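## Task

Find the cardboard box whose shelf-edge label, directly beneath it, reads P62, and move that box onto the desk. It has to end up resting there upright and untilted on its own, not held by the robot; a toppled or tipped box counts as failure.

## Robot and tools

ROBOT. A TidyBot++: a 0.54 x 0.50 x 0.38 m wheeled base on four powered casters carrying a single seven-joint arm with a two-finger gripper. The shoulder sits 0.12 m ahead of the base centre and 0.68 m above the floor. base_camera is fixed low on the front of the base, tilted down (image 644x364). wrist_camera is a fisheye on the hand that looks the way the hand points (image 644x476). Objects can occasionally get a brief outside shove.

FRAMES. Base frame: origin on the floor below the base centre, x forward, y left, z up. hand_pose is reported in it and marks the point between the finger pads; its z axis runs out along the fingers, its y axis is the closing direction. Closed fingertips reach about 20 mm beyond that point. Odometry frame = base frame at scene start; heading grows to the left, range -3.142 to 3.142. base_tilt is in degrees, positive when leaning forward or right. Odometry counts wheel turns only, so slip looks like travel, and it drifts a few cm and degrees over many moves.

execute_actions. Arguments: "actions" (a list holding one action, or empty to just get state and pictures) and optional "cameras" (list of "base_camera", "wrist_camera", "all"; omitted or null gives all, [] gives none). An action may contain:
- "base": exactly one relative move, measured from where the base last reported itself: translate_m (metres, forward positive, -2 to 2), strafe_m (metres, left positive, -2 to 2) or rotate_rad (radians, counter-clockwise from above positive, -6.3 to 6.3). These are offsets, not poses.
- "joints": absolute targets keyed by name, in radians except the gripper. joint_1_rad any angle (whole arm about vertical; positive is clockwise from above, opposite to rotate_rad); joint_2_rad -2.249 to 2.249 (shoulder); joint_3_rad any angle (upper-arm roll); joint_4_rad -2.579 to 2.579 (elbow); joint_5_rad any angle (forearm roll); joint_6_rad -2.099 to 2.099 (wrist); joint_7_rad any angle (hand roll; hand down, positive is counter-clockwise from above, 1.57 opens the fingers toward left and right); gripper_pos 0 (open, about 85 mm gap) to 1 (closed), gap roughly 85 x (1 - gripper_pos) mm. Unbounded joints go the short way, so turn them in steps below half a revolution. Done tolerances are about 0.039 rad (joints 1-4), 0.056 (5-7), 0.03 (gripper).
- "speeds": caps for this action only: translate_m and strafe_m 0.05-0.5 m/s, rotate_rad 0.1-1.57 rad/s (defaults are the maxima). Base moves needing more than 8.667 s are refused. An action runs at most 15 s. Any unknown key or out-of-range number rejects the whole call with no motion. Joints or base left out may still be pushing toward earlier targets.

ARM GEOMETRY. Upper arm 0.42 m, forearm 0.31 m, hand 0.31 m. With joint_1_rad 0, joint_3_rad 3.14, joint_5_rad 0 the arm stays in the base x-z plane; tilt from vertical (forward positive) is joint_2 for the upper arm, joint_2 - joint_4 for the forearm, joint_2 - joint_4 - joint_6 for the hand. Forward reach from the shoulder is the sum of length x sin(tilt); height above it the sum of length x cos(tilt). The arm begins folded, hand down, poking 0.08 m past the base front with the elbow up to 1.15 m high. A downward hand reaches at most about 0.94 m high, and only near the base.

RESULTS. Each call returns joint_positions, hand_pose, base_odometry, base_tilt, motor_effort (percent of max, peak during the action in brackets; biased and noisy), base_status, joint_status, on_its_own (motion not commanded by this call) and images in the order given by the "pictures" line. Status words: done; off_target (stopped away from target, possibly still pushing); contact_stop or time_out (target dropped, holding where stopped); not_followed with "joint command not followed" and a cause (arm targets withheld, usually to avoid self-collision; they may be retried later). For the gripper at 1, done means empty hands, off_target means something is held at the shown reading. A blocked base can still say done. ARM HIT flags a hard knock against base or arm. Torque fault (joints 1-4 over 104.5 N m, 5-7 over 51.3; warnings at 56.7 and 29.4) freezes the arm and gripper 10 s and skips the rest of the call. MOTOR HOT appears from 60 °C; OVER-TEMPERATURE FAULT at 75 °C lets the arm sink and shows limit_stop_at_motor_heat, after which resend targets.

OTHER TOOLS. wait: seconds 0 to 10, commands nothing, returns state and pictures. zoom_image: camera ("base_camera" or "wrist_camera") and region [x0, y0, x1, y1] in pixels of that camera's latest image, at most 504 by 504. read_manual: optional section, only "licences". finished_scene: scene number (1 or 2); ends that scene for good and reports success.

TYPICAL ORDER. Look and zoom to read labels; drive near the shelf; set the arm, open the gripper, reach and close; lift clear; back off and carry to the desk; lower, open, withdraw; check the object stands upright unaided; call finished_scene.

CAUTIONS. Friction leaves joints slightly off; improve by sending last command + (wanted - read). Held loads make the arm sag; never command a loaded joint to its read angle. Keep fingers off the floor. Do not drive while the arm is snagged high (about 0.8 m or more), or push hard sideways with a raised hand: the robot can tip. Blocked base or arm keeps pushing; back off. Avoid drops, slams and shoves. The robot keeps its last command while you think.

Each tool is called as name(argument=value, ...), one argument or row to a line, values as JSON.

## Session

execute_actions(
  actions=[],
)

Scene clock: 0.00 s.
base_odometry: x=+0.000 y=+0.000 heading=+0.000 (m, m, rad; odometry frame)
base_tilt: forward=-0.6 right=+0.9 (deg)
base_status: not commanded
joint_positions: joint_1_rad=-0.035 joint_2_rad=-0.318 joint_3_rad=+3.147 joint_4_rad=-2.498 joint_5_rad=-0.012 joint_6_rad=-0.824 joint_7_rad=+1.622 gripper_pos=+0.000
joint_status: not commanded
motor_effort: joint_1_rad=+1 joint_2_rad=-3 joint_3_rad=-1 joint_4_rad=+15 joint_5_rad=-1 joint_6_rad=+1 joint_7_rad=+1 (%)
hand_pose: x=+0.2878 y=+0.0093 z=+0.5933 quat_wxyz=(-0.005, +0.997, +0.036, +0.069) (m; base frame)
pictures: base_camera, wrist_camera
Images, in order (width x height): base_camera 644x364, wrist_camera 644x476.

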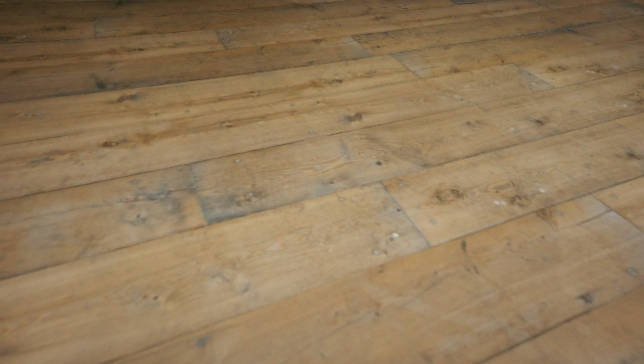

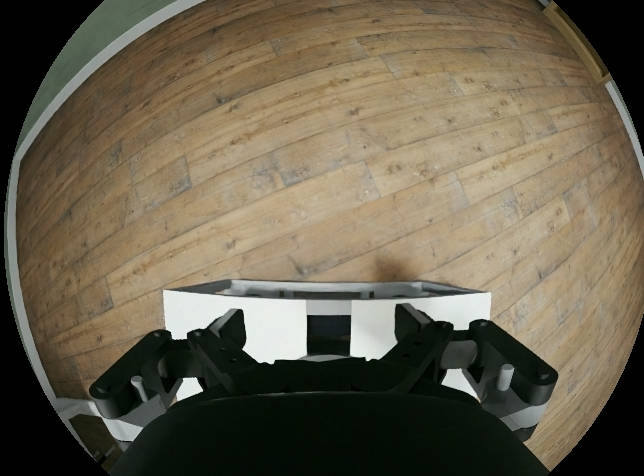

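execute_actions(
  actions=[
    {"joints": {"joint_6_rad": 0.55}},
  ],
  cameras=["wrist_camera"],
)

Scene clock: 4.50 s.
base_odometry: x=+0.000 y=+0.000 heading=+0.000 (m, m, rad; odometry frame)
base_tilt: forward=-0.6 right=+0.9 (deg)
base_status: not commanded
joint_positions: joint_1_rad=-0.035 joint_2_rad=-0.318 joint_3_rad=+3.147 joint_4_rad=-2.497 joint_5_rad=-0.012 joint_6_rad=+0.529 joint_7_rad=+1.622 gripper_pos=+0.000
joint_status: all done
motor_effort: joint_1_rad=+0(1) joint_2_rad=-6(7) joint_3_rad=-1(0) joint_4_rad=+19(19) joint_5_rad=-1(1) joint_6_rad=+8(8) joint_7_rad=+1(1) (%)
hand_pose: x=+0.5556 y=+0.0119 z=+0.8770 quat_wxyz=(+0.005, +0.734, +0.023, +0.678) (m; base frame)
pictures: wrist_camera
camera_calibration (this result's frames):
wrist_camera: T_world_to_cam=[[-0.0139653, -0.999896, 0.0034809, 0.0104371], [-0.123466, -0.0017302, -0.992347, 0.990448], [0.99225, -0.0142882, -0.123429, -0.304568], [0, 0, 0, 1]] pos_world=[0.42464, 0.007798, 0.945239]
Images, in order (width x height): wrist_camera 644x476.

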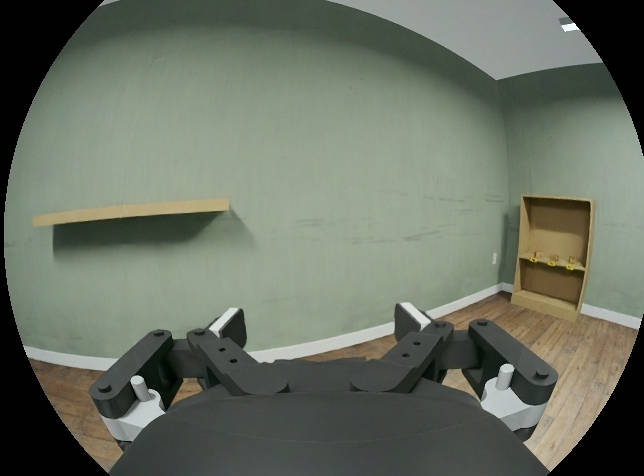

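execute_actions(
  actions=[
    {"base": {"rotate_rad": -1.0}},
  ],
)

zoom_image(
  camera="wrist_camera",
  region=[200, 150, 400, 330],
)

Scene clock: 8.67 s.
base_odometry: x=+0.000 y=+0.000 heading=-1.000 (m, m, rad; odometry frame)
base_tilt: forward=-0.6 right=+0.9 (deg)
base_status: done
joint_positions: joint_1_rad=-0.035 joint_2_rad=-0.318 joint_3_rad=+3.147 joint_4_rad=-2.497 joint_5_rad=-0.012 joint_6_rad=+0.529 joint_7_rad=+1.622 gripper_pos=+0.000
joint_status: not commanded
motor_effort: joint_1_rad=+0(0) joint_2_rad=-7(7) joint_3_rad=+0(2) joint_4_rad=+19(19) joint_5_rad=-1(0) joint_6_rad=+7(7) joint_7_rad=+1(1) (%)
hand_pose: x=+0.5556 y=+0.0119 z=+0.8770 quat_wxyz=(+0.005, +0.734, +0.023, +0.678) (m; base frame)
pictures: base_camera, wrist_camera
camera_calibration (this result's frames):
wrist_camera: T_world_to_cam=[[-0.0140039, -0.999896, 0.00346793, 0.0104507], [-0.123467, -0.00171256, -0.992347, 0.990448], [0.99225, -0.0143249, -0.12343, -0.304567], [0, 0, 0, 1]] pos_world=[0.424641, 0.00778289, 0.94524]
Images, in order (width x height): base_camera 644x364, wrist_camera 644x476.

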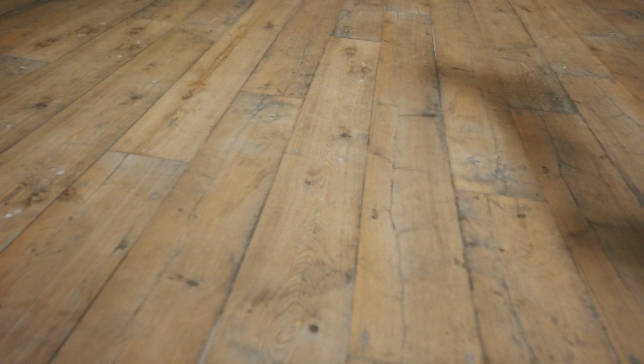

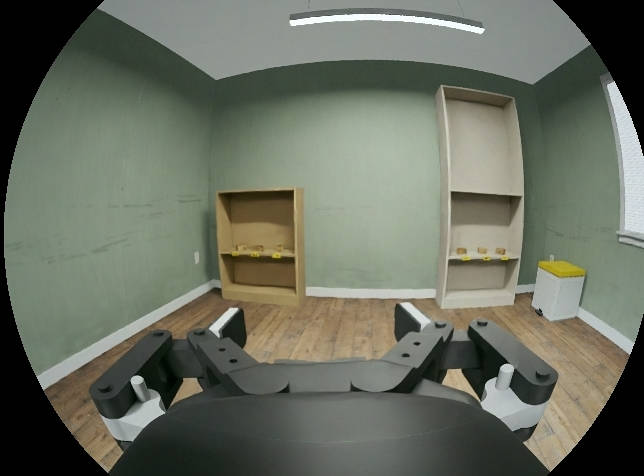

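Region (200, 150, 400, 330) of wrist_camera's 644x476 image, scaled by 2.520; it fills the top 454 rows of this view, and the rest is white.

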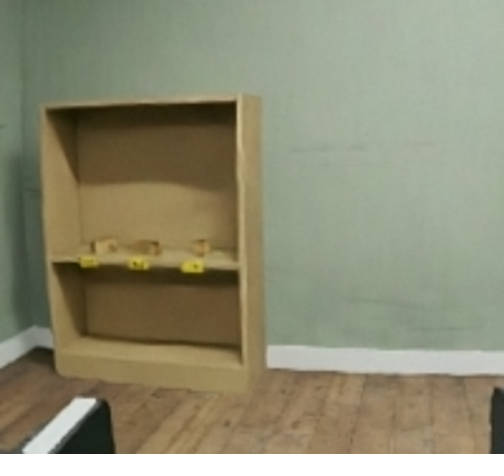

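execute_actions(
  actions=[
    {"base": {"rotate_rad": -0.18}},
  ],
  cameras=[],
)

execute_actions(
  actions=[
    {"base": {"translate_m": 1.4}},
  ],
)

Scene clock: 19.37 s.
base_odometry: x=+0.000 y=+0.000 heading=-1.179 (m, m, rad; odometry frame)
base_tilt: forward=-0.6 right=+0.9 (deg)
base_status: done
joint_positions: joint_1_rad=-0.035 joint_2_rad=-0.318 joint_3_rad=+3.147 joint_4_rad=-2.497 joint_5_rad=-0.012 joint_6_rad=+0.529 joint_7_rad=+1.622 gripper_pos=+0.000
joint_status: not commanded
motor_effort: joint_1_rad=+0(1) joint_2_rad=-7(6) joint_3_rad=+0(1) joint_4_rad=+19(19) joint_5_rad=-1(0) joint_6_rad=+7(7) joint_7_rad=+1(1) (%)
hand_pose: x=+0.5556 y=+0.0118 z=+0.8770 quat_wxyz=(+0.005, +0.734, +0.023, +0.678) (m; base frame)
pictures: none
No camera images: the call's "cameras" was empty. Leave "cameras" out to get every camera's image.

Scene clock: 23.53 s.
base_odometry: x=+0.533 y=-1.295 heading=-1.180 (m, m, rad; odometry frame)
base_tilt: forward=-0.6 right=+0.9 (deg)
base_status: done
joint_positions: joint_1_rad=-0.035 joint_2_rad=-0.318 joint_3_rad=+3.147 joint_4_rad=-2.497 joint_5_rad=-0.012 joint_6_rad=+0.529 joint_7_rad=+1.622 gripper_pos=+0.000
joint_status: not commanded
motor_effort: joint_1_rad=+1(1) joint_2_rad=-7(9) joint_3_rad=-1(0) joint_4_rad=+19(20) joint_5_rad=-1(1) joint_6_rad=+8(8) joint_7_rad=+1(1) (%)
hand_pose: x=+0.5556 y=+0.0118 z=+0.8770 quat_wxyz=(+0.005, +0.734, +0.023, +0.678) (m; base frame)
pictures: base_camera, wrist_camera
camera_calibration (this result's frames):
wrist_camera: T_world_to_cam=[[-0.014007, -0.999896, 0.00346409, 0.0104536], [-0.123407, -0.00170923, -0.992355, 0.990446], [0.992257, -0.0143274, -0.12337, -0.30461], [0, 0, 0, 1]] pos_world=[0.424625, 0.00778118, 0.945258]
Images, in order (width x height): base_camera 644x364, wrist_camera 644x476.

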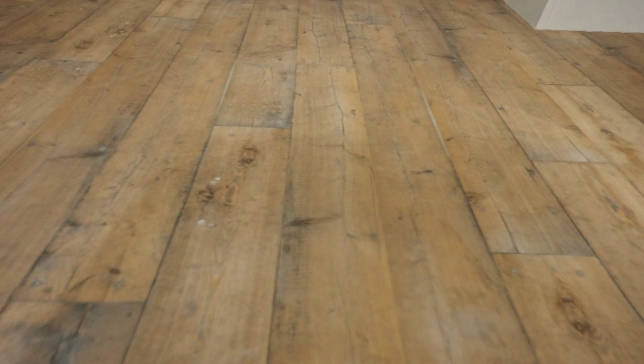

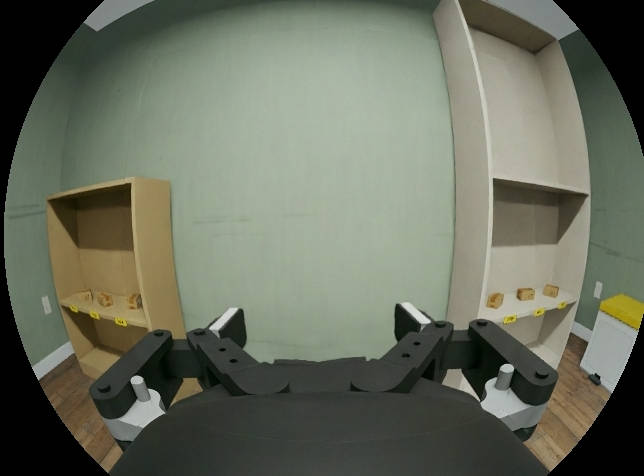

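zoom_image(
  camera="wrist_camera",
  region=[470, 270, 590, 340],
)

zoom_image(
  camera="wrist_camera",
  region=[50, 275, 160, 340],
)

Region (470, 270, 590, 340) of wrist_camera's 644x476 image, scaled by 4.200; it fills the top 294 rows of this view, and the rest is white.

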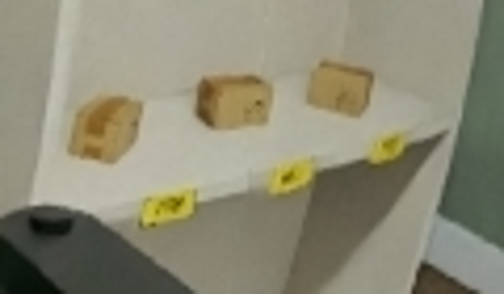

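Region (50, 275, 160, 340) of wrist_camera's 644x476 image, scaled by 4.582; it fills the top 298 rows of this view, and the rest is white.

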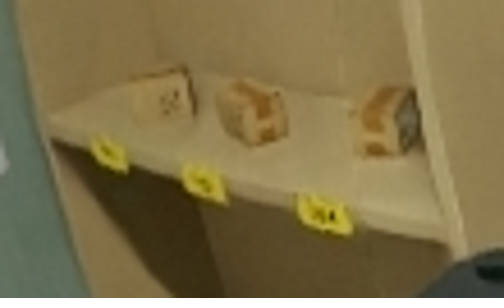

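execute_actions(
  actions=[
    {"base": {"strafe_m": -0.95}, "joints": {"joint_1_rad": 0.0, "joint_2_rad": 0.9, "joint_3_rad": 3.14, "joint_4_rad": -2.1, "joint_5_rad": 0.0, "joint_6_rad": 1.2, "joint_7_rad": 1.57}},
  ],
)

Scene clock: 34.57 s.
base_odometry: x=-0.346 y=-1.657 heading=-1.180 (m, m, rad; odometry frame)
base_tilt: forward=-0.6 right=+0.9 (deg)
base_status: done
joint_positions: joint_1_rad=-0.011 joint_2_rad=+0.888 joint_3_rad=+3.147 joint_4_rad=-2.118 joint_5_rad=-0.012 joint_6_rad=+1.158 joint_7_rad=+1.603 gripper_pos=+0.000
joint_status: all done
motor_effort: joint_1_rad=+0(1) joint_2_rad=-34(34) joint_3_rad=-1(2) joint_4_rad=+8(19) joint_5_rad=-1(0) joint_6_rad=+7(8) joint_7_rad=+1(2) (%)
hand_pose: x=+0.7876 y=+0.0021 z=+0.5510 quat_wxyz=(+0.012, +0.798, +0.012, +0.603) (m; base frame)
pictures: base_camera, wrist_camera
camera_calibration (this result's frames):
wrist_camera: T_world_to_cam=[[-0.042614, -0.999067, 0.00702639, 0.0256402], [-0.314656, 0.00674572, -0.949182, 0.822392], [0.948249, -0.0426593, -0.31465, -0.435099], [0, 0, 0, 1]] pos_world=[0.672445, 0.00150765, 0.643516]
Images, in order (width x height): base_camera 644x364, wrist_camera 644x476.

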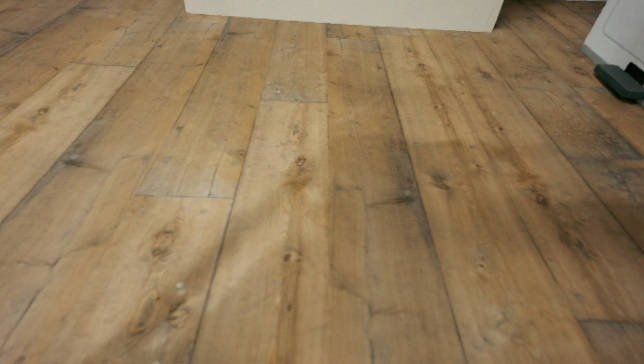

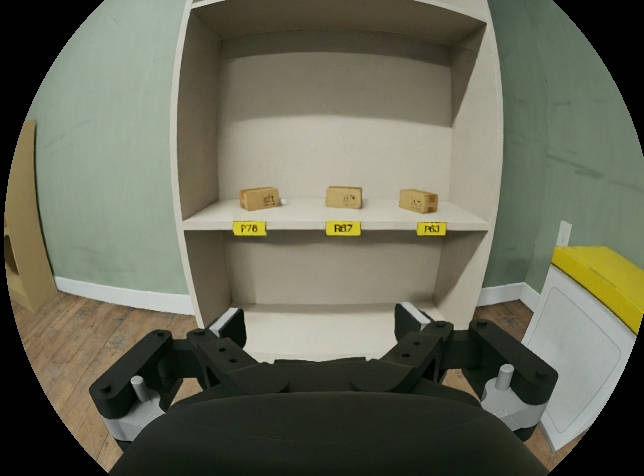

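zoom_image(
  camera="wrist_camera",
  region=[220, 170, 460, 250],
)

Region (220, 170, 460, 250) of wrist_camera's 644x476 image, scaled by 2.100.

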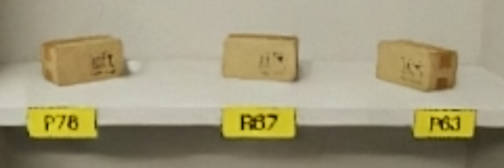

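execute_actions(
  actions=[
    {"base": {"strafe_m": 2.0}},
  ],
)

Scene clock: 45.17 s.
base_odometry: x=+1.503 y=-0.893 heading=-1.179 (m, m, rad; odometry frame)
base_tilt: forward=-0.6 right=+0.9 (deg)
base_status: done
joint_positions: joint_1_rad=+0.001 joint_2_rad=+0.888 joint_3_rad=+3.147 joint_4_rad=-2.117 joint_5_rad=-0.012 joint_6_rad=+1.159 joint_7_rad=+1.603 gripper_pos=+0.000
joint_status: not commanded
motor_effort: joint_1_rad=+1(3) joint_2_rad=-33(34) joint_3_rad=-1(2) joint_4_rad=+8(8) joint_5_rad=-1(1) joint_6_rad=+7(8) joint_7_rad=+1(1) (%)
hand_pose: x=+0.7879 y=-0.0053 z=+0.5514 quat_wxyz=(+0.016, +0.797, +0.007, +0.603) (m; base frame)
pictures: base_camera, wrist_camera
camera_calibration (this result's frames):
wrist_camera: T_world_to_cam=[[-0.0536838, -0.998537, 0.00645255, 0.0273574], [-0.313388, 0.0107124, -0.949565, 0.822144], [0.948107, -0.0529984, -0.313504, -0.436126], [0, 0, 0, 1]] pos_world=[0.672612, -0.00460369, 0.643775]
Images, in order (width x height): base_camera 644x364, wrist_camera 644x476.

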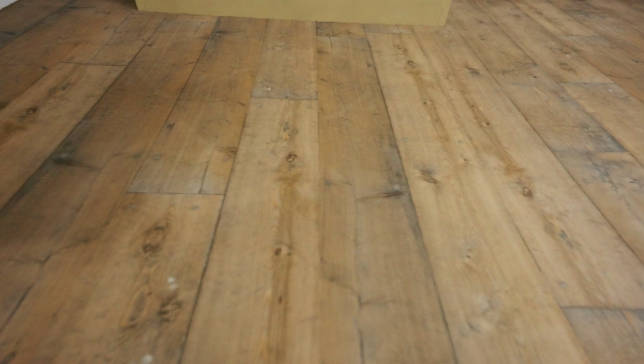

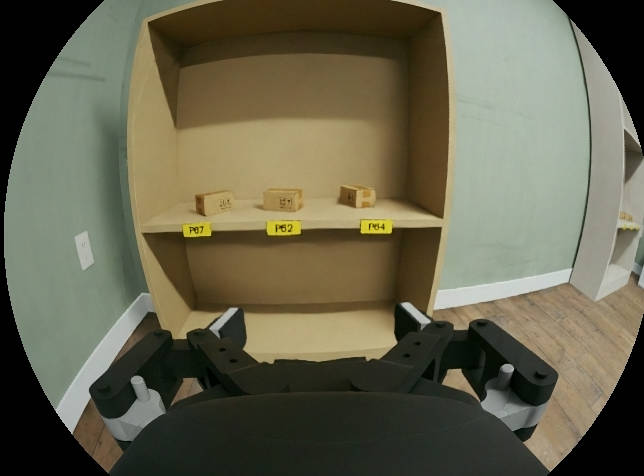

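zoom_image(
  camera="wrist_camera",
  region=[170, 170, 410, 250],
)

Region (170, 170, 410, 250) of wrist_camera's 644x476 image, scaled by 2.100.

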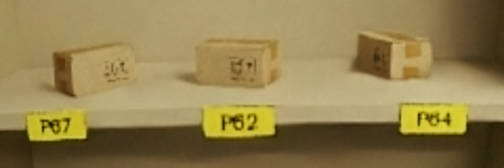

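execute_actions(
  actions=[
    {"base": {"strafe_m": 0.085}, "joints": {"joint_1_rad": 0.0, "joint_2_rad": 0.925, "joint_3_rad": 3.14, "joint_4_rad": -0.73, "joint_5_rad": 0.0, "joint_6_rad": -1.49, "joint_7_rad": 2.97}},
  ],
)

Scene clock: 83.53 s.
base_odometry: x=+1.581 y=-0.860 heading=-1.179 (m, m, rad; odometry frame)
base_tilt: forward=-0.6 right=+0.9 (deg)
base_status: done
joint_positions: joint_1_rad=-0.004 joint_2_rad=+0.905 joint_3_rad=+3.146 joint_4_rad=-0.744 joint_5_rad=-0.012 joint_6_rad=-1.453 joint_7_rad=+2.939 gripper_pos=+0.000
joint_status: all done
motor_effort: joint_1_rad=+0(6) joint_2_rad=-43(43) joint_3_rad=-2(1) joint_4_rad=+17(18) joint_5_rad=-1(2) joint_6_rad=+0(8) joint_7_rad=+1(1) (%)
hand_pose: x=+0.7756 y=+0.0056 z=+0.6060 quat_wxyz=(+0.009, +0.775, +0.632, +0.018) (m; base frame)
pictures: base_camera, wrist_camera
camera_calibration (this result's frames):
wrist_camera: T_world_to_cam=[[0.968245, -0.238975, 0.0734378, -0.800264], [-0.241376, -0.970093, 0.0256313, 0.228666], [0.0651163, -0.0425434, -0.99697, 0.692146], [0, 0, 0, 1]] pos_world=[0.784976, 0.0600301, 0.742957]
Images, in order (width x height): base_camera 644x364, wrist_camera 644x476.

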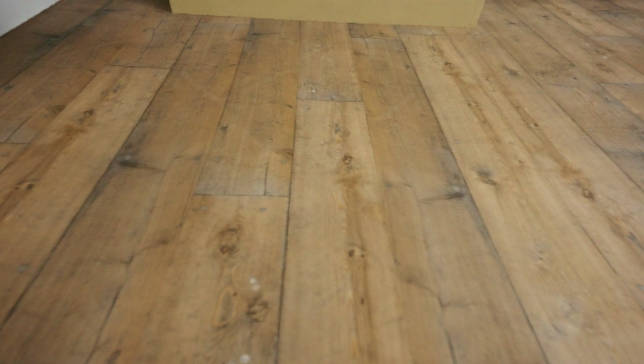

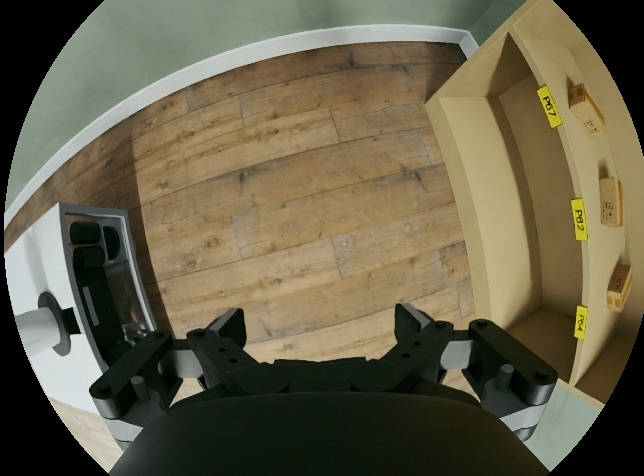

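execute_actions(
  actions=[
    {"base": {"translate_m": 0.5}, "joints": {"joint_2_rad": 0.955}, "speeds": {"translate_m": 0.3}},
  ],
)

Scene clock: 89.17 s.
base_odometry: x=+1.773 y=-1.322 heading=-1.179 (m, m, rad; odometry frame)
base_tilt: forward=-0.6 right=+0.9 (deg)
base_status: done
joint_positions: joint_1_rad=-0.004 joint_2_rad=+0.940 joint_3_rad=+3.146 joint_4_rad=-0.743 joint_5_rad=-0.012 joint_6_rad=-1.454 joint_7_rad=+2.939 gripper_pos=+0.000
joint_status: all done
motor_effort: joint_1_rad=+1(1) joint_2_rad=-43(45) joint_3_rad=-2(1) joint_4_rad=+16(17) joint_5_rad=-1(1) joint_6_rad=+0(2) joint_7_rad=+1(1) (%)
hand_pose: x=+0.7728 y=+0.0056 z=+0.5837 quat_wxyz=(-0.002, +0.775, +0.632, +0.005) (m; base frame)
pictures: base_camera, wrist_camera
camera_calibration (this result's frames):
wrist_camera: T_world_to_cam=[[0.970187, -0.238954, 0.0404636, -0.778228], [-0.240347, -0.970093, 0.0339498, 0.222914], [0.031141, -0.042663, -0.998604, 0.697363], [0, 0, 0, 1]] pos_world=[0.786887, 0.0600389, 0.720311]
Images, in order (width x height): base_camera 644x364, wrist_camera 644x476.

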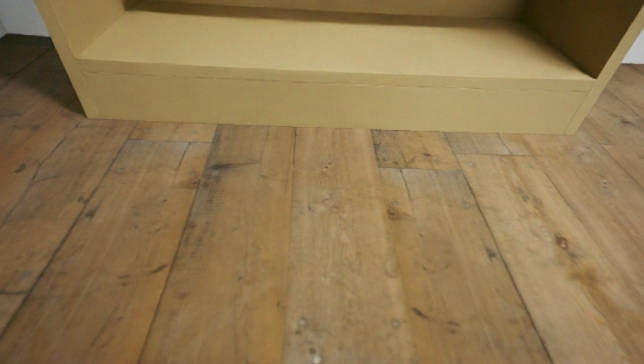

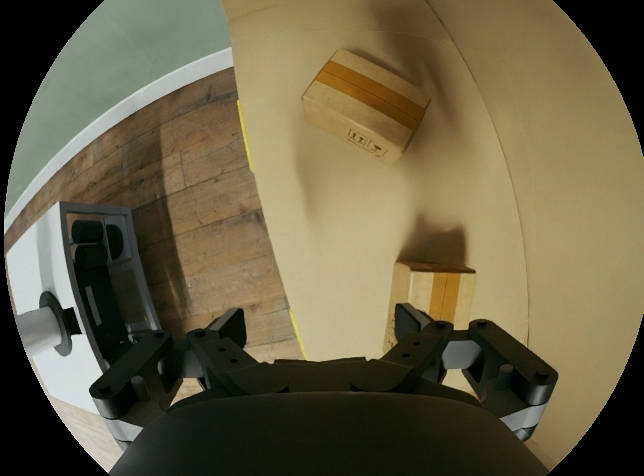

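execute_actions(
  actions=[
    {"base": {"translate_m": 0.085}, "joints": {"joint_1_rad": 0.08, "joint_7_rad": 2.835}, "speeds": {"translate_m": 0.15}},
  ],
  cameras=["wrist_camera"],
)

Scene clock: 99.73 s.
base_odometry: x=+1.805 y=-1.401 heading=-1.178 (m, m, rad; odometry frame)
base_tilt: forward=-0.6 right=+0.9 (deg)
base_status: done
joint_positions: joint_1_rad=+0.072 joint_2_rad=+0.941 joint_3_rad=+3.146 joint_4_rad=-0.742 joint_5_rad=-0.012 joint_6_rad=-1.454 joint_7_rad=+2.863 gripper_pos=+0.000
joint_status: all done
motor_effort: joint_1_rad=+1(3) joint_2_rad=-43(45) joint_3_rad=-2(2) joint_4_rad=+17(17) joint_5_rad=-1(2) joint_6_rad=+0(0) joint_7_rad=+1(1) (%)
hand_pose: x=+0.7712 y=-0.0438 z=+0.5830 quat_wxyz=(-0.002, +0.821, +0.571, +0.004) (m; base frame)
pictures: wrist_camera
camera_calibration (this result's frames):
wrist_camera: T_world_to_cam=[[0.922756, -0.383476, 0.0383045, -0.756923], [-0.384743, -0.92239, 0.0341986, 0.287974], [0.0222174, -0.0462944, -0.998681, 0.701363], [0, 0, 0, 1]] pos_world=[0.793669, 0.00783204, 0.719583]
Images, in order (width x height): wrist_camera 644x476.

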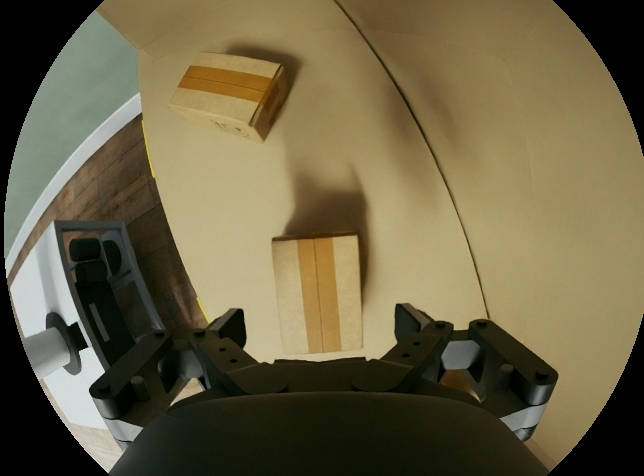

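execute_actions(
  actions=[
    {"joints": {"joint_2_rad": 1.01, "joint_4_rad": -0.888, "joint_6_rad": -1.235}},
  ],
  cameras=["wrist_camera"],
)

Scene clock: 110.93 s.
base_odometry: x=+1.805 y=-1.401 heading=-1.178 (m, m, rad; odometry frame)
base_tilt: forward=-0.6 right=+0.9 (deg)
base_status: not commanded
joint_positions: joint_1_rad=+0.072 joint_2_rad=+1.008 joint_3_rad=+3.146 joint_4_rad=-0.879 joint_5_rad=-0.012 joint_6_rad=-1.273 joint_7_rad=+2.863 gripper_pos=+0.000
joint_status: all done
motor_effort: joint_1_rad=+1(0) joint_2_rad=-43(46) joint_3_rad=-2(1) joint_4_rad=+16(16) joint_5_rad=-1(1) joint_6_rad=-1(0) joint_7_rad=+1(1) (%)
hand_pose: x=+0.7666 y=-0.0437 z=+0.4975 quat_wxyz=(-0.009, +0.821, +0.570, -0.004) (m; base frame)
pictures: wrist_camera
camera_calibration (this result's frames):
wrist_camera: T_world_to_cam=[[0.922587, -0.385393, 0.0174973, -0.738928], [-0.38579, -0.92164, 0.0417884, 0.286199], [0.0000212281, -0.0453037, -0.998973, 0.633235], [0, 0, 0, 1]] pos_world=[0.792125, 0.00768346, 0.633554]
Images, in order (width x height): wrist_camera 644x476.

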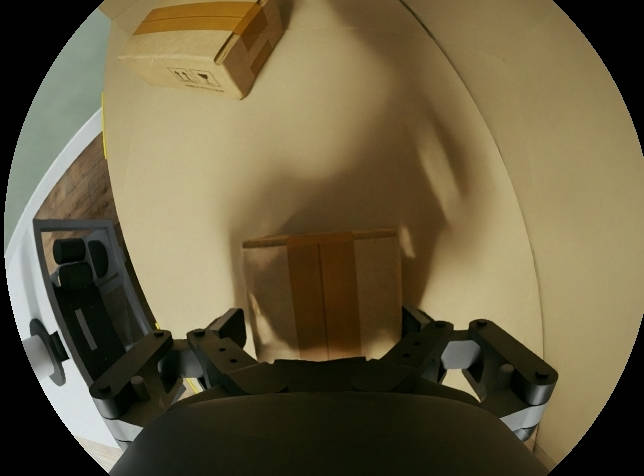

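execute_actions(
  actions=[
    {"joints": {"gripper_pos": 1.0}},
  ],
  cameras=["wrist_camera"],
)

Scene clock: 114.13 s.
base_odometry: x=+1.805 y=-1.401 heading=-1.178 (m, m, rad; odometry frame)
base_tilt: forward=-0.6 right=+0.9 (deg)
base_status: not commanded
joint_positions: joint_1_rad=+0.072 joint_2_rad=+1.000 joint_3_rad=+3.146 joint_4_rad=-0.879 joint_5_rad=-0.012 joint_6_rad=-1.270 joint_7_rad=+2.863 gripper_pos=+0.345
joint_status: gripper_pos off_target (ended at +0.345, target +1.000)
motor_effort: joint_1_rad=+1(1) joint_2_rad=-42(45) joint_3_rad=-2(2) joint_4_rad=+14(16) joint_5_rad=-1(2) joint_6_rad=-1(3) joint_7_rad=+1(1) (%)
hand_pose: x=+0.7691 y=-0.0439 z=+0.5025 quat_wxyz=(-0.005, +0.821, +0.570, +0.000) (m; base frame)
pictures: wrist_camera
camera_calibration (this result's frames):
wrist_camera: T_world_to_cam=[[0.922317, -0.385402, 0.02823, -0.74657], [-0.386269, -0.921595, 0.0382019, 0.28895], [0.0112935, -0.0461387, -0.998871, 0.629514], [0, 0, 0, 1]] pos_world=[0.793077, 0.00761016, 0.638841]
Images, in order (width x height): wrist_camera 644x476.

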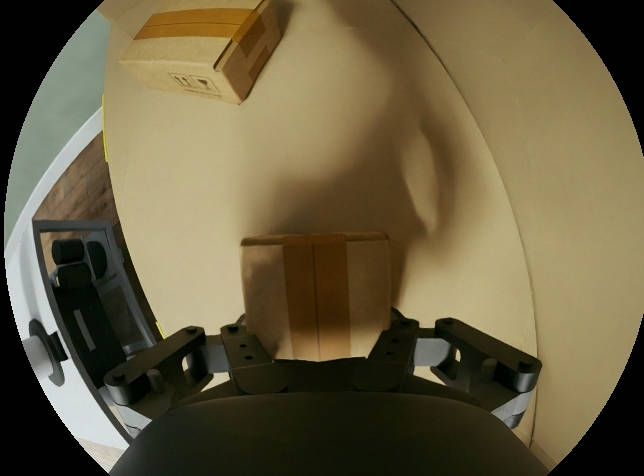

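execute_actions(
  actions=[
    {"joints": {"joint_2_rad": 0.93}},
  ],
  cameras=[],
)

execute_actions(
  actions=[
    {"base": {"translate_m": -0.4}},
  ],
  cameras=["wrist_camera"],
)

Scene clock: 118.30 s.
base_odometry: x=+1.805 y=-1.401 heading=-1.178 (m, m, rad; odometry frame)
base_tilt: forward=-0.6 right=+0.9 (deg)
base_status: not commanded
joint_positions: joint_1_rad=+0.072 joint_2_rad=+0.946 joint_3_rad=+3.146 joint_4_rad=-0.884 joint_5_rad=-0.012 joint_6_rad=-1.270 joint_7_rad=+2.863 gripper_pos=+0.345
joint_status: all done
motor_effort: joint_1_rad=+1(1) joint_2_rad=-43(47) joint_3_rad=-2(2) joint_4_rad=+16(17) joint_5_rad=-1(1) joint_6_rad=+0(0) joint_7_rad=+1(1) (%)
hand_pose: x=+0.7759 y=-0.0444 z=+0.5363 quat_wxyz=(+0.010, +0.821, +0.570, +0.019) (m; base frame)
pictures: none
No camera images: the call's "cameras" was empty. Leave "cameras" out to get every camera's image.

Scene clock: 120.57 s.
base_odometry: x=+1.652 y=-1.031 heading=-1.178 (m, m, rad; odometry frame)
base_tilt: forward=-0.6 right=+0.9 (deg)
base_status: done
joint_positions: joint_1_rad=+0.073 joint_2_rad=+0.945 joint_3_rad=+3.146 joint_4_rad=-0.884 joint_5_rad=-0.012 joint_6_rad=-1.269 joint_7_rad=+2.863 gripper_pos=+0.345
joint_status: not commanded
motor_effort: joint_1_rad=+1(5) joint_2_rad=-44(46) joint_3_rad=-2(3) joint_4_rad=+17(18) joint_5_rad=-1(2) joint_6_rad=+0(2) joint_7_rad=+1(1) (%)
hand_pose: x=+0.7761 y=-0.0453 z=+0.5368 quat_wxyz=(+0.010, +0.822, +0.570, +0.020) (m; base frame)
pictures: wrist_camera
camera_calibration (this result's frames):
wrist_camera: T_world_to_cam=[[0.91922, -0.386346, 0.0759711, -0.777778], [-0.388924, -0.921004, 0.02212, 0.299815], [0.0614237, -0.0498801, -0.996865, 0.6235], [0, 0, 0, 1]] pos_world=[0.793257, 0.00674008, 0.674002]
Images, in order (width x height): wrist_camera 644x476.

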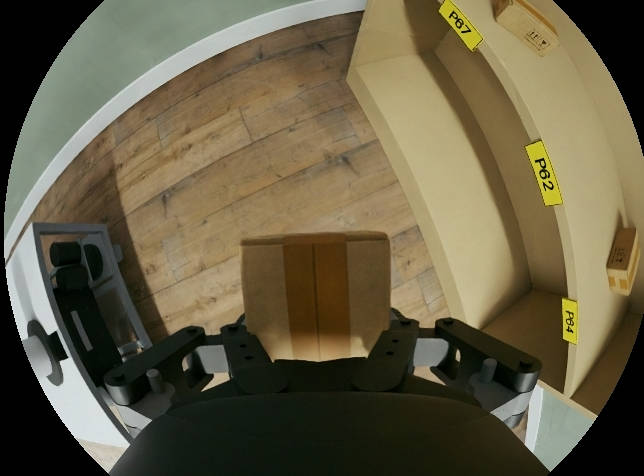

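execute_actions(
  actions=[
    {"base": {"rotate_rad": -2.5}, "joints": {"joint_1_rad": 0.0, "joint_2_rad": -0.3, "joint_4_rad": -2.3, "joint_6_rad": 0.1, "joint_7_rad": 1.57}},
  ],
)

Scene clock: 128.43 s.
base_odometry: x=+1.652 y=-1.031 heading=+2.605 (m, m, rad; odometry frame)
base_tilt: forward=-0.6 right=+0.9 (deg)
base_status: done
joint_positions: joint_1_rad=+0.024 joint_2_rad=-0.282 joint_3_rad=+3.146 joint_4_rad=-2.291 joint_5_rad=-0.012 joint_6_rad=+0.055 joint_7_rad=+1.601 gripper_pos=+0.345
joint_status: all done
motor_effort: joint_1_rad=+1(7) joint_2_rad=-9(46) joint_3_rad=+0(3) joint_4_rad=+21(22) joint_5_rad=-1(0) joint_6_rad=+9(8) joint_7_rad=+1(1) (%)
hand_pose: x=+0.5751 y=-0.0122 z=+0.8361 quat_wxyz=(+0.013, +0.829, -0.005, +0.559) (m; base frame)
pictures: base_camera, wrist_camera
camera_calibration (this result's frames):
wrist_camera: T_world_to_cam=[[-0.0716137, -0.997412, -0.0063233, 0.0282108], [-0.413749, 0.0354742, -0.9097, 1.05056], [0.90757, -0.0625307, -0.415218, -0.0372876], [0, 0, 0, 1]] pos_world=[0.470528, -0.0114615, 0.940388]
Images, in order (width x height): base_camera 644x364, wrist_camera 644x476.

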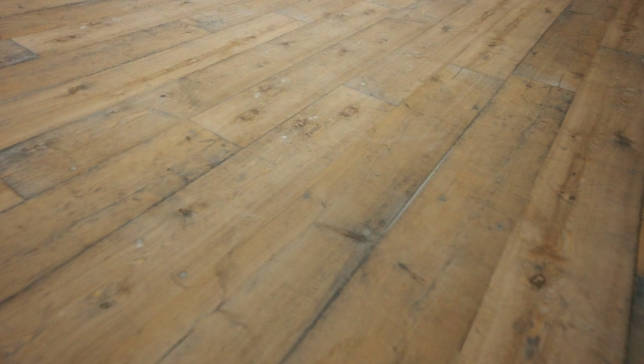

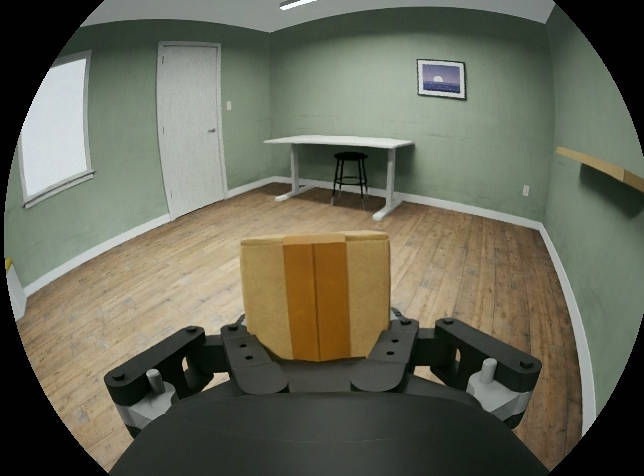

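_

zoom_image(
  camera="wrist_camera",
  region=[250, 120, 430, 230],
)

Region (250, 120, 430, 230) of wrist_camera's 644x476 image, scaled by 2.800.

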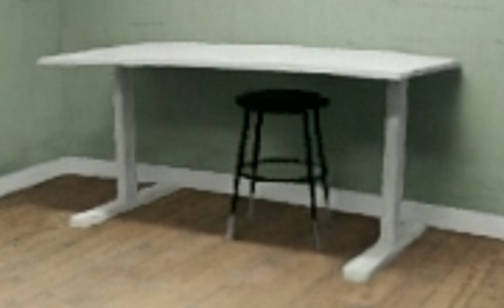

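execute_actions(
  actions=[
    {"base": {"rotate_rad": -0.185}},
  ],
  cameras=[],
)

execute_actions(
  actions=[
    {"base": {"translate_m": 1.95}, "joints": {"joint_1_rad": -0.02, "joint_2_rad": 0.1, "joint_4_rad": -1.4, "joint_6_rad": -0.8}},
  ],
)

Scene clock: 144.03 s.
base_odometry: x=+1.652 y=-1.031 heading=+2.420 (m, m, rad; odometry frame)
base_tilt: forward=-0.6 right=+0.8 (deg)
base_status: done
joint_positions: joint_1_rad=+0.018 joint_2_rad=-0.282 joint_3_rad=+3.146 joint_4_rad=-2.291 joint_5_rad=-0.012 joint_6_rad=+0.055 joint_7_rad=+1.601 gripper_pos=+0.345
joint_status: not commanded
motor_effort: joint_1_rad=+0(1) joint_2_rad=-9(9) joint_3_rad=-1(2) joint_4_rad=+21(21) joint_5_rad=-1(1) joint_6_rad=+8(8) joint_7_rad=+1(1) (%)
hand_pose: x=+0.5752 y=-0.0092 z=+0.8361 quat_wxyz=(+0.011, +0.829, -0.002, +0.559) (m; base frame)
pictures: none
No camera images: the call's "cameras" was empty. Leave "cameras" out to get every camera's image.

Scene clock: 149.30 s.
base_odometry: x=+0.189 y=+0.258 heading=+2.420 (m, m, rad; odometry frame)
base_tilt: forward=-0.6 right=+0.9 (deg)
base_status: done
joint_positions: joint_1_rad=+0.005 joint_2_rad=+0.097 joint_3_rad=+3.146 joint_4_rad=-1.418 joint_5_rad=-0.012 joint_6_rad=-0.765 joint_7_rad=+1.601 gripper_pos=+0.345
joint_status: all done
motor_effort: joint_1_rad=+0(1) joint_2_rad=-24(25) joint_3_rad=-1(0) joint_4_rad=+21(23) joint_5_rad=-1(1) joint_6_rad=+7(9) joint_7_rad=+1(1) (%)
hand_pose: x=+0.7098 y=-0.0017 z=+0.9154 quat_wxyz=(+0.003, +0.909, +0.007, +0.418) (m; base frame)
pictures: base_camera, wrist_camera
camera_calibration (this result's frames):
wrist_camera: T_world_to_cam=[[-0.0429749, -0.999058, 0.00608775, 0.017073], [-0.683708, 0.0249659, -0.729328, 1.20453], [0.728489, -0.0355051, -0.684137, 0.247366], [0, 0, 0, 1]] pos_world=[0.644078, -0.00423249, 1.04763]
Images, in order (width x height): base_camera 644x364, wrist_camera 644x476.

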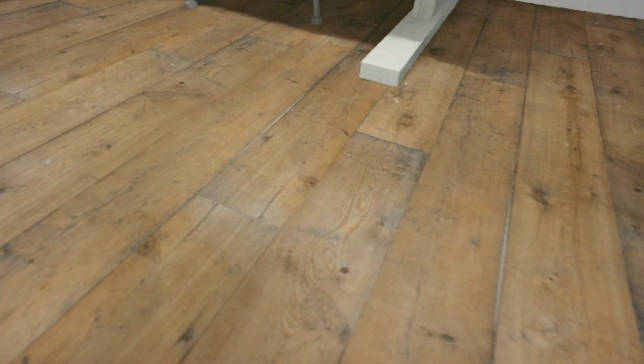

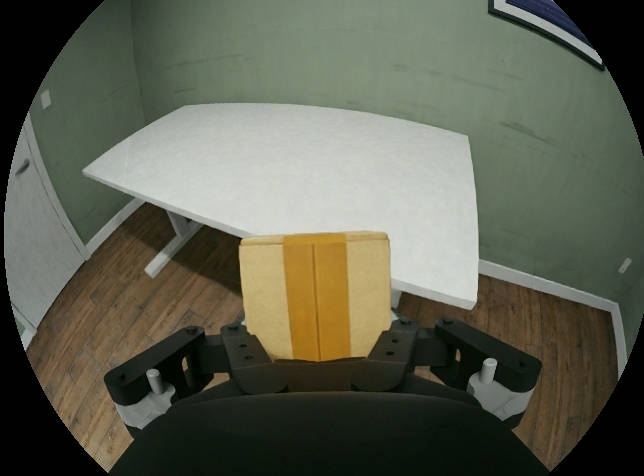

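execute_actions(
  actions=[
    {"base": {"translate_m": 0.48}, "joints": {"joint_2_rad": 0.47, "joint_4_rad": -0.91, "joint_6_rad": -1.78}, "speeds": {"translate_m": 0.35}},
  ],
)

Scene clock: 162.37 s.
base_odometry: x=-0.171 y=+0.575 heading=+2.419 (m, m, rad; odometry frame)
base_tilt: forward=-0.6 right=+0.9 (deg)
base_status: done
joint_positions: joint_1_rad=+0.005 joint_2_rad=+0.465 joint_3_rad=+3.146 joint_4_rad=-0.928 joint_5_rad=-0.012 joint_6_rad=-1.742 joint_7_rad=+1.601 gripper_pos=+0.345
joint_status: all done
motor_effort: joint_1_rad=+1(0) joint_2_rad=-31(34) joint_3_rad=-1(0) joint_4_rad=+17(22) joint_5_rad=-1(1) joint_6_rad=+0(7) joint_7_rad=+1(1) (%)
hand_pose: x=+0.6191 y=+0.0010 z=+0.8023 quat_wxyz=(-0.005, +1.000, +0.012, +0.003) (m; base frame)
pictures: base_camera, wrist_camera
camera_calibration (this result's frames):
wrist_camera: T_world_to_cam=[[-0.0152697, -0.999512, 0.0272504, -0.0175737], [-0.999154, 0.0162936, 0.0377569, 0.639774], [-0.0381824, -0.0266509, -0.998915, 0.96334], [0, 0, 0, 1]] pos_world=[0.675747, -0.00231545, 0.938619]
Images, in order (width x height): base_camera 644x364, wrist_camera 644x476.

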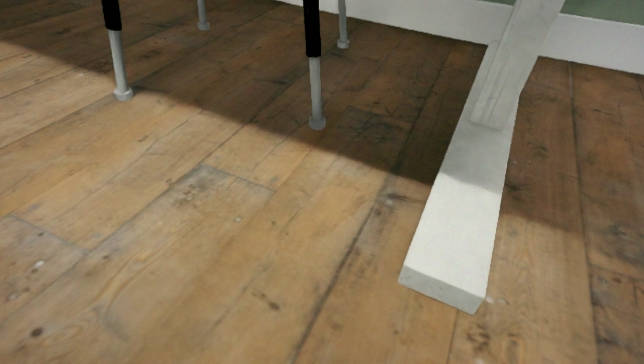

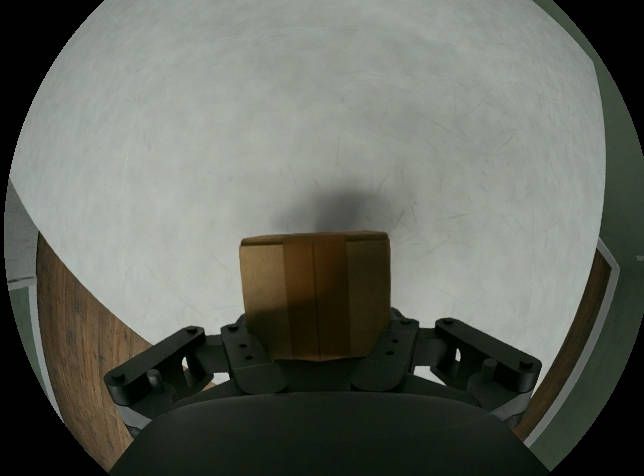

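execute_actions(
  actions=[
    {"joints": {"joint_4_rad": -1.075, "joint_6_rad": -1.575}},
  ],
  cameras=["wrist_camera"],
)

Scene clock: 171.77 s.
base_odometry: x=-0.171 y=+0.575 heading=+2.419 (m, m, rad; odometry frame)
base_tilt: forward=-0.6 right=+0.9 (deg)
base_status: not commanded
joint_positions: joint_1_rad=+0.005 joint_2_rad=+0.468 joint_3_rad=+3.146 joint_4_rad=-1.066 joint_5_rad=-0.012 joint_6_rad=-1.614 joint_7_rad=+1.601 gripper_pos=+0.345
joint_status: all done
motor_effort: joint_1_rad=+1(1) joint_2_rad=-31(34) joint_3_rad=-1(1) joint_4_rad=+17(18) joint_5_rad=-1(1) joint_6_rad=+0(0) joint_7_rad=+1(1) (%)
hand_pose: x=+0.6211 y=+0.0009 z=+0.7578 quat_wxyz=(-0.005, +1.000, +0.011, -0.003) (m; base frame)
pictures: wrist_camera
camera_calibration (this result's frames):
wrist_camera: T_world_to_cam=[[-0.0165311, -0.999494, 0.0271782, -0.0155482], [-0.998595, 0.017873, 0.0498956, 0.633907], [-0.0503561, -0.0263152, -0.998385, 0.926167], [0, 0, 0, 1]] pos_world=[0.679397, -0.00249783, 0.893464]
Images, in order (width x height): wrist_camera 644x476.

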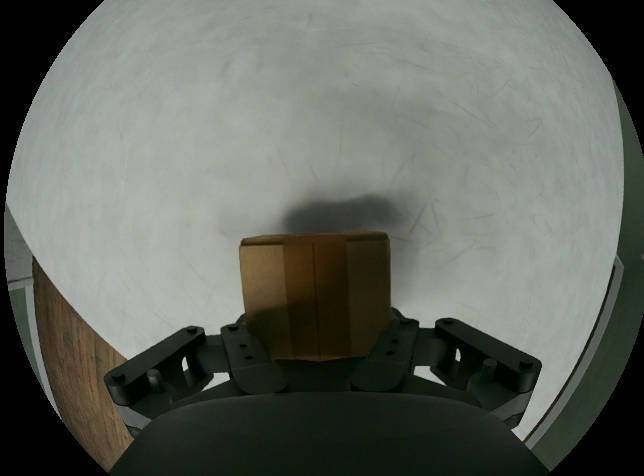

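execute_actions(
  actions=[
    {"joints": {"joint_4_rad": -1.14, "joint_6_rad": -1.505}},
  ],
  cameras=["wrist_camera"],
)

Scene clock: 175.77 s.
base_odometry: x=-0.171 y=+0.575 heading=+2.419 (m, m, rad; odometry frame)
base_tilt: forward=-0.6 right=+0.9 (deg)
base_status: not commanded
joint_positions: joint_1_rad=+0.005 joint_2_rad=+0.466 joint_3_rad=+3.146 joint_4_rad=-1.130 joint_5_rad=-0.012 joint_6_rad=-1.546 joint_7_rad=+1.601 gripper_pos=+0.345
joint_status: all done
motor_effort: joint_1_rad=+1(1) joint_2_rad=-29(33) joint_3_rad=-1(1) joint_4_rad=+15(17) joint_5_rad=-1(1) joint_6_rad=-1(0) joint_7_rad=+1(1) (%)
hand_pose: x=+0.6224 y=+0.0009 z=+0.7383 quat_wxyz=(-0.005, +1.000, +0.011, +0.000) (m; base frame)
pictures: wrist_camera
camera_calibration (this result's frames):
wrist_camera: T_world_to_cam=[[-0.0174725, -0.999479, 0.0271234, -0.0144036], [-0.998836, 0.0186681, 0.0444695, 0.640367], [-0.0449527, -0.0263148, -0.998642, 0.903602], [0, 0, 0, 1]] pos_world=[0.679989, -0.00257242, 0.874289]
Images, in order (width x height): wrist_camera 644x476.

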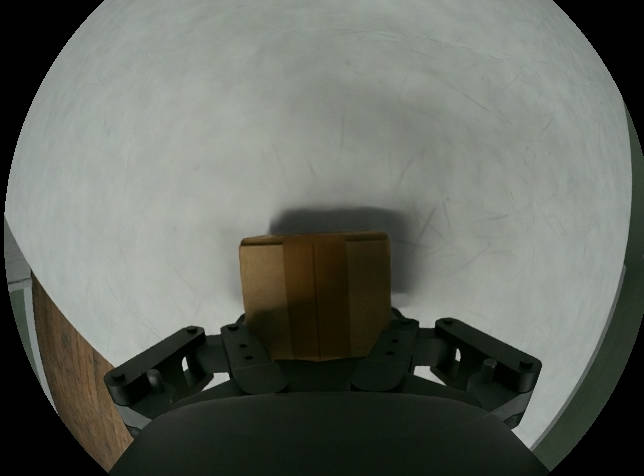

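Efforts dropped slightly, indicating contact. Releasing.

execute_actions(
  actions=[
    {"joints": {"gripper_pos": 0.0}},
  ],
  cameras=[],
)

execute_actions(
  actions=[
    {"joints": {"joint_4_rad": -0.85, "joint_6_rad": -1.84}},
  ],
  cameras=["wrist_camera"],
)

Scene clock: 179.63 s.
base_odometry: x=-0.171 y=+0.575 heading=+2.419 (m, m, rad; odometry frame)
base_tilt: forward=-0.6 right=+0.9 (deg)
base_status: not commanded
joint_positions: joint_1_rad=+0.005 joint_2_rad=+0.466 joint_3_rad=+3.146 joint_4_rad=-1.130 joint_5_rad=-0.012 joint_6_rad=-1.545 joint_7_rad=+1.601 gripper_pos=+0.000
joint_status: all done
motor_effort: joint_1_rad=+1(1) joint_2_rad=-31(31) joint_3_rad=-1(1) joint_4_rad=+17(17) joint_5_rad=-1(1) joint_6_rad=+0(0) joint_7_rad=+1(1) (%)
hand_pose: x=+0.6224 y=+0.0009 z=+0.7385 quat_wxyz=(-0.005, +1.000, +0.011, +0.000) (m; base frame)
pictures: none
No camera images: the call's "cameras" was empty. Leave "cameras" out to get every camera's image.

Scene clock: 181.00 s.
base_odometry: x=-0.171 y=+0.575 heading=+2.419 (m, m, rad; odometry frame)
base_tilt: forward=-0.6 right=+0.9 (deg)
base_status: not commanded
joint_positions: joint_1_rad=+0.005 joint_2_rad=+0.466 joint_3_rad=+3.146 joint_4_rad=-0.864 joint_5_rad=-0.012 joint_6_rad=-1.801 joint_7_rad=+1.601 gripper_pos=+0.000
joint_status: all done
motor_effort: joint_1_rad=+1(1) joint_2_rad=-31(32) joint_3_rad=-1(2) joint_4_rad=+16(17) joint_5_rad=-1(1) joint_6_rad=+0(0) joint_7_rad=+1(1) (%)
hand_pose: x=+0.6168 y=+0.0010 z=+0.8214 quat_wxyz=(-0.005, +1.000, +0.012, +0.006) (m; base frame)
pictures: wrist_camera
camera_calibration (this result's frames):
wrist_camera: T_world_to_cam=[[-0.0146247, -0.999518, 0.0273772, -0.0185894], [-0.999327, 0.0155323, 0.0332358, 0.640599], [-0.033645, -0.0268727, -0.999073, 0.979736], [0, 0, 0, 1]] pos_world=[0.672859, -0.00220227, 0.958045]
Images, in order (width x height): wrist_camera 644x476.

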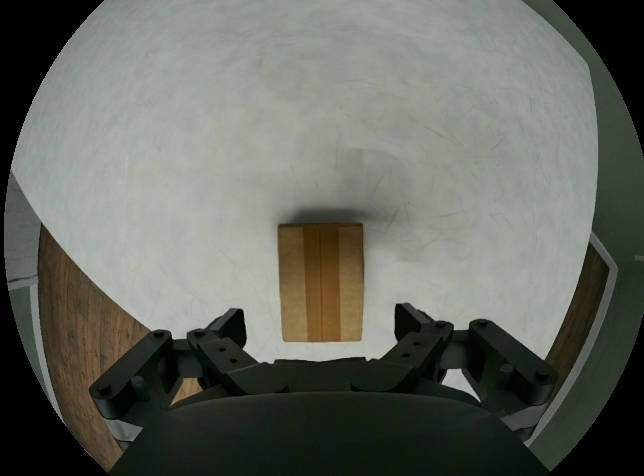

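finished_scene(
  scene=1,
)

The scene is finished: the task was done.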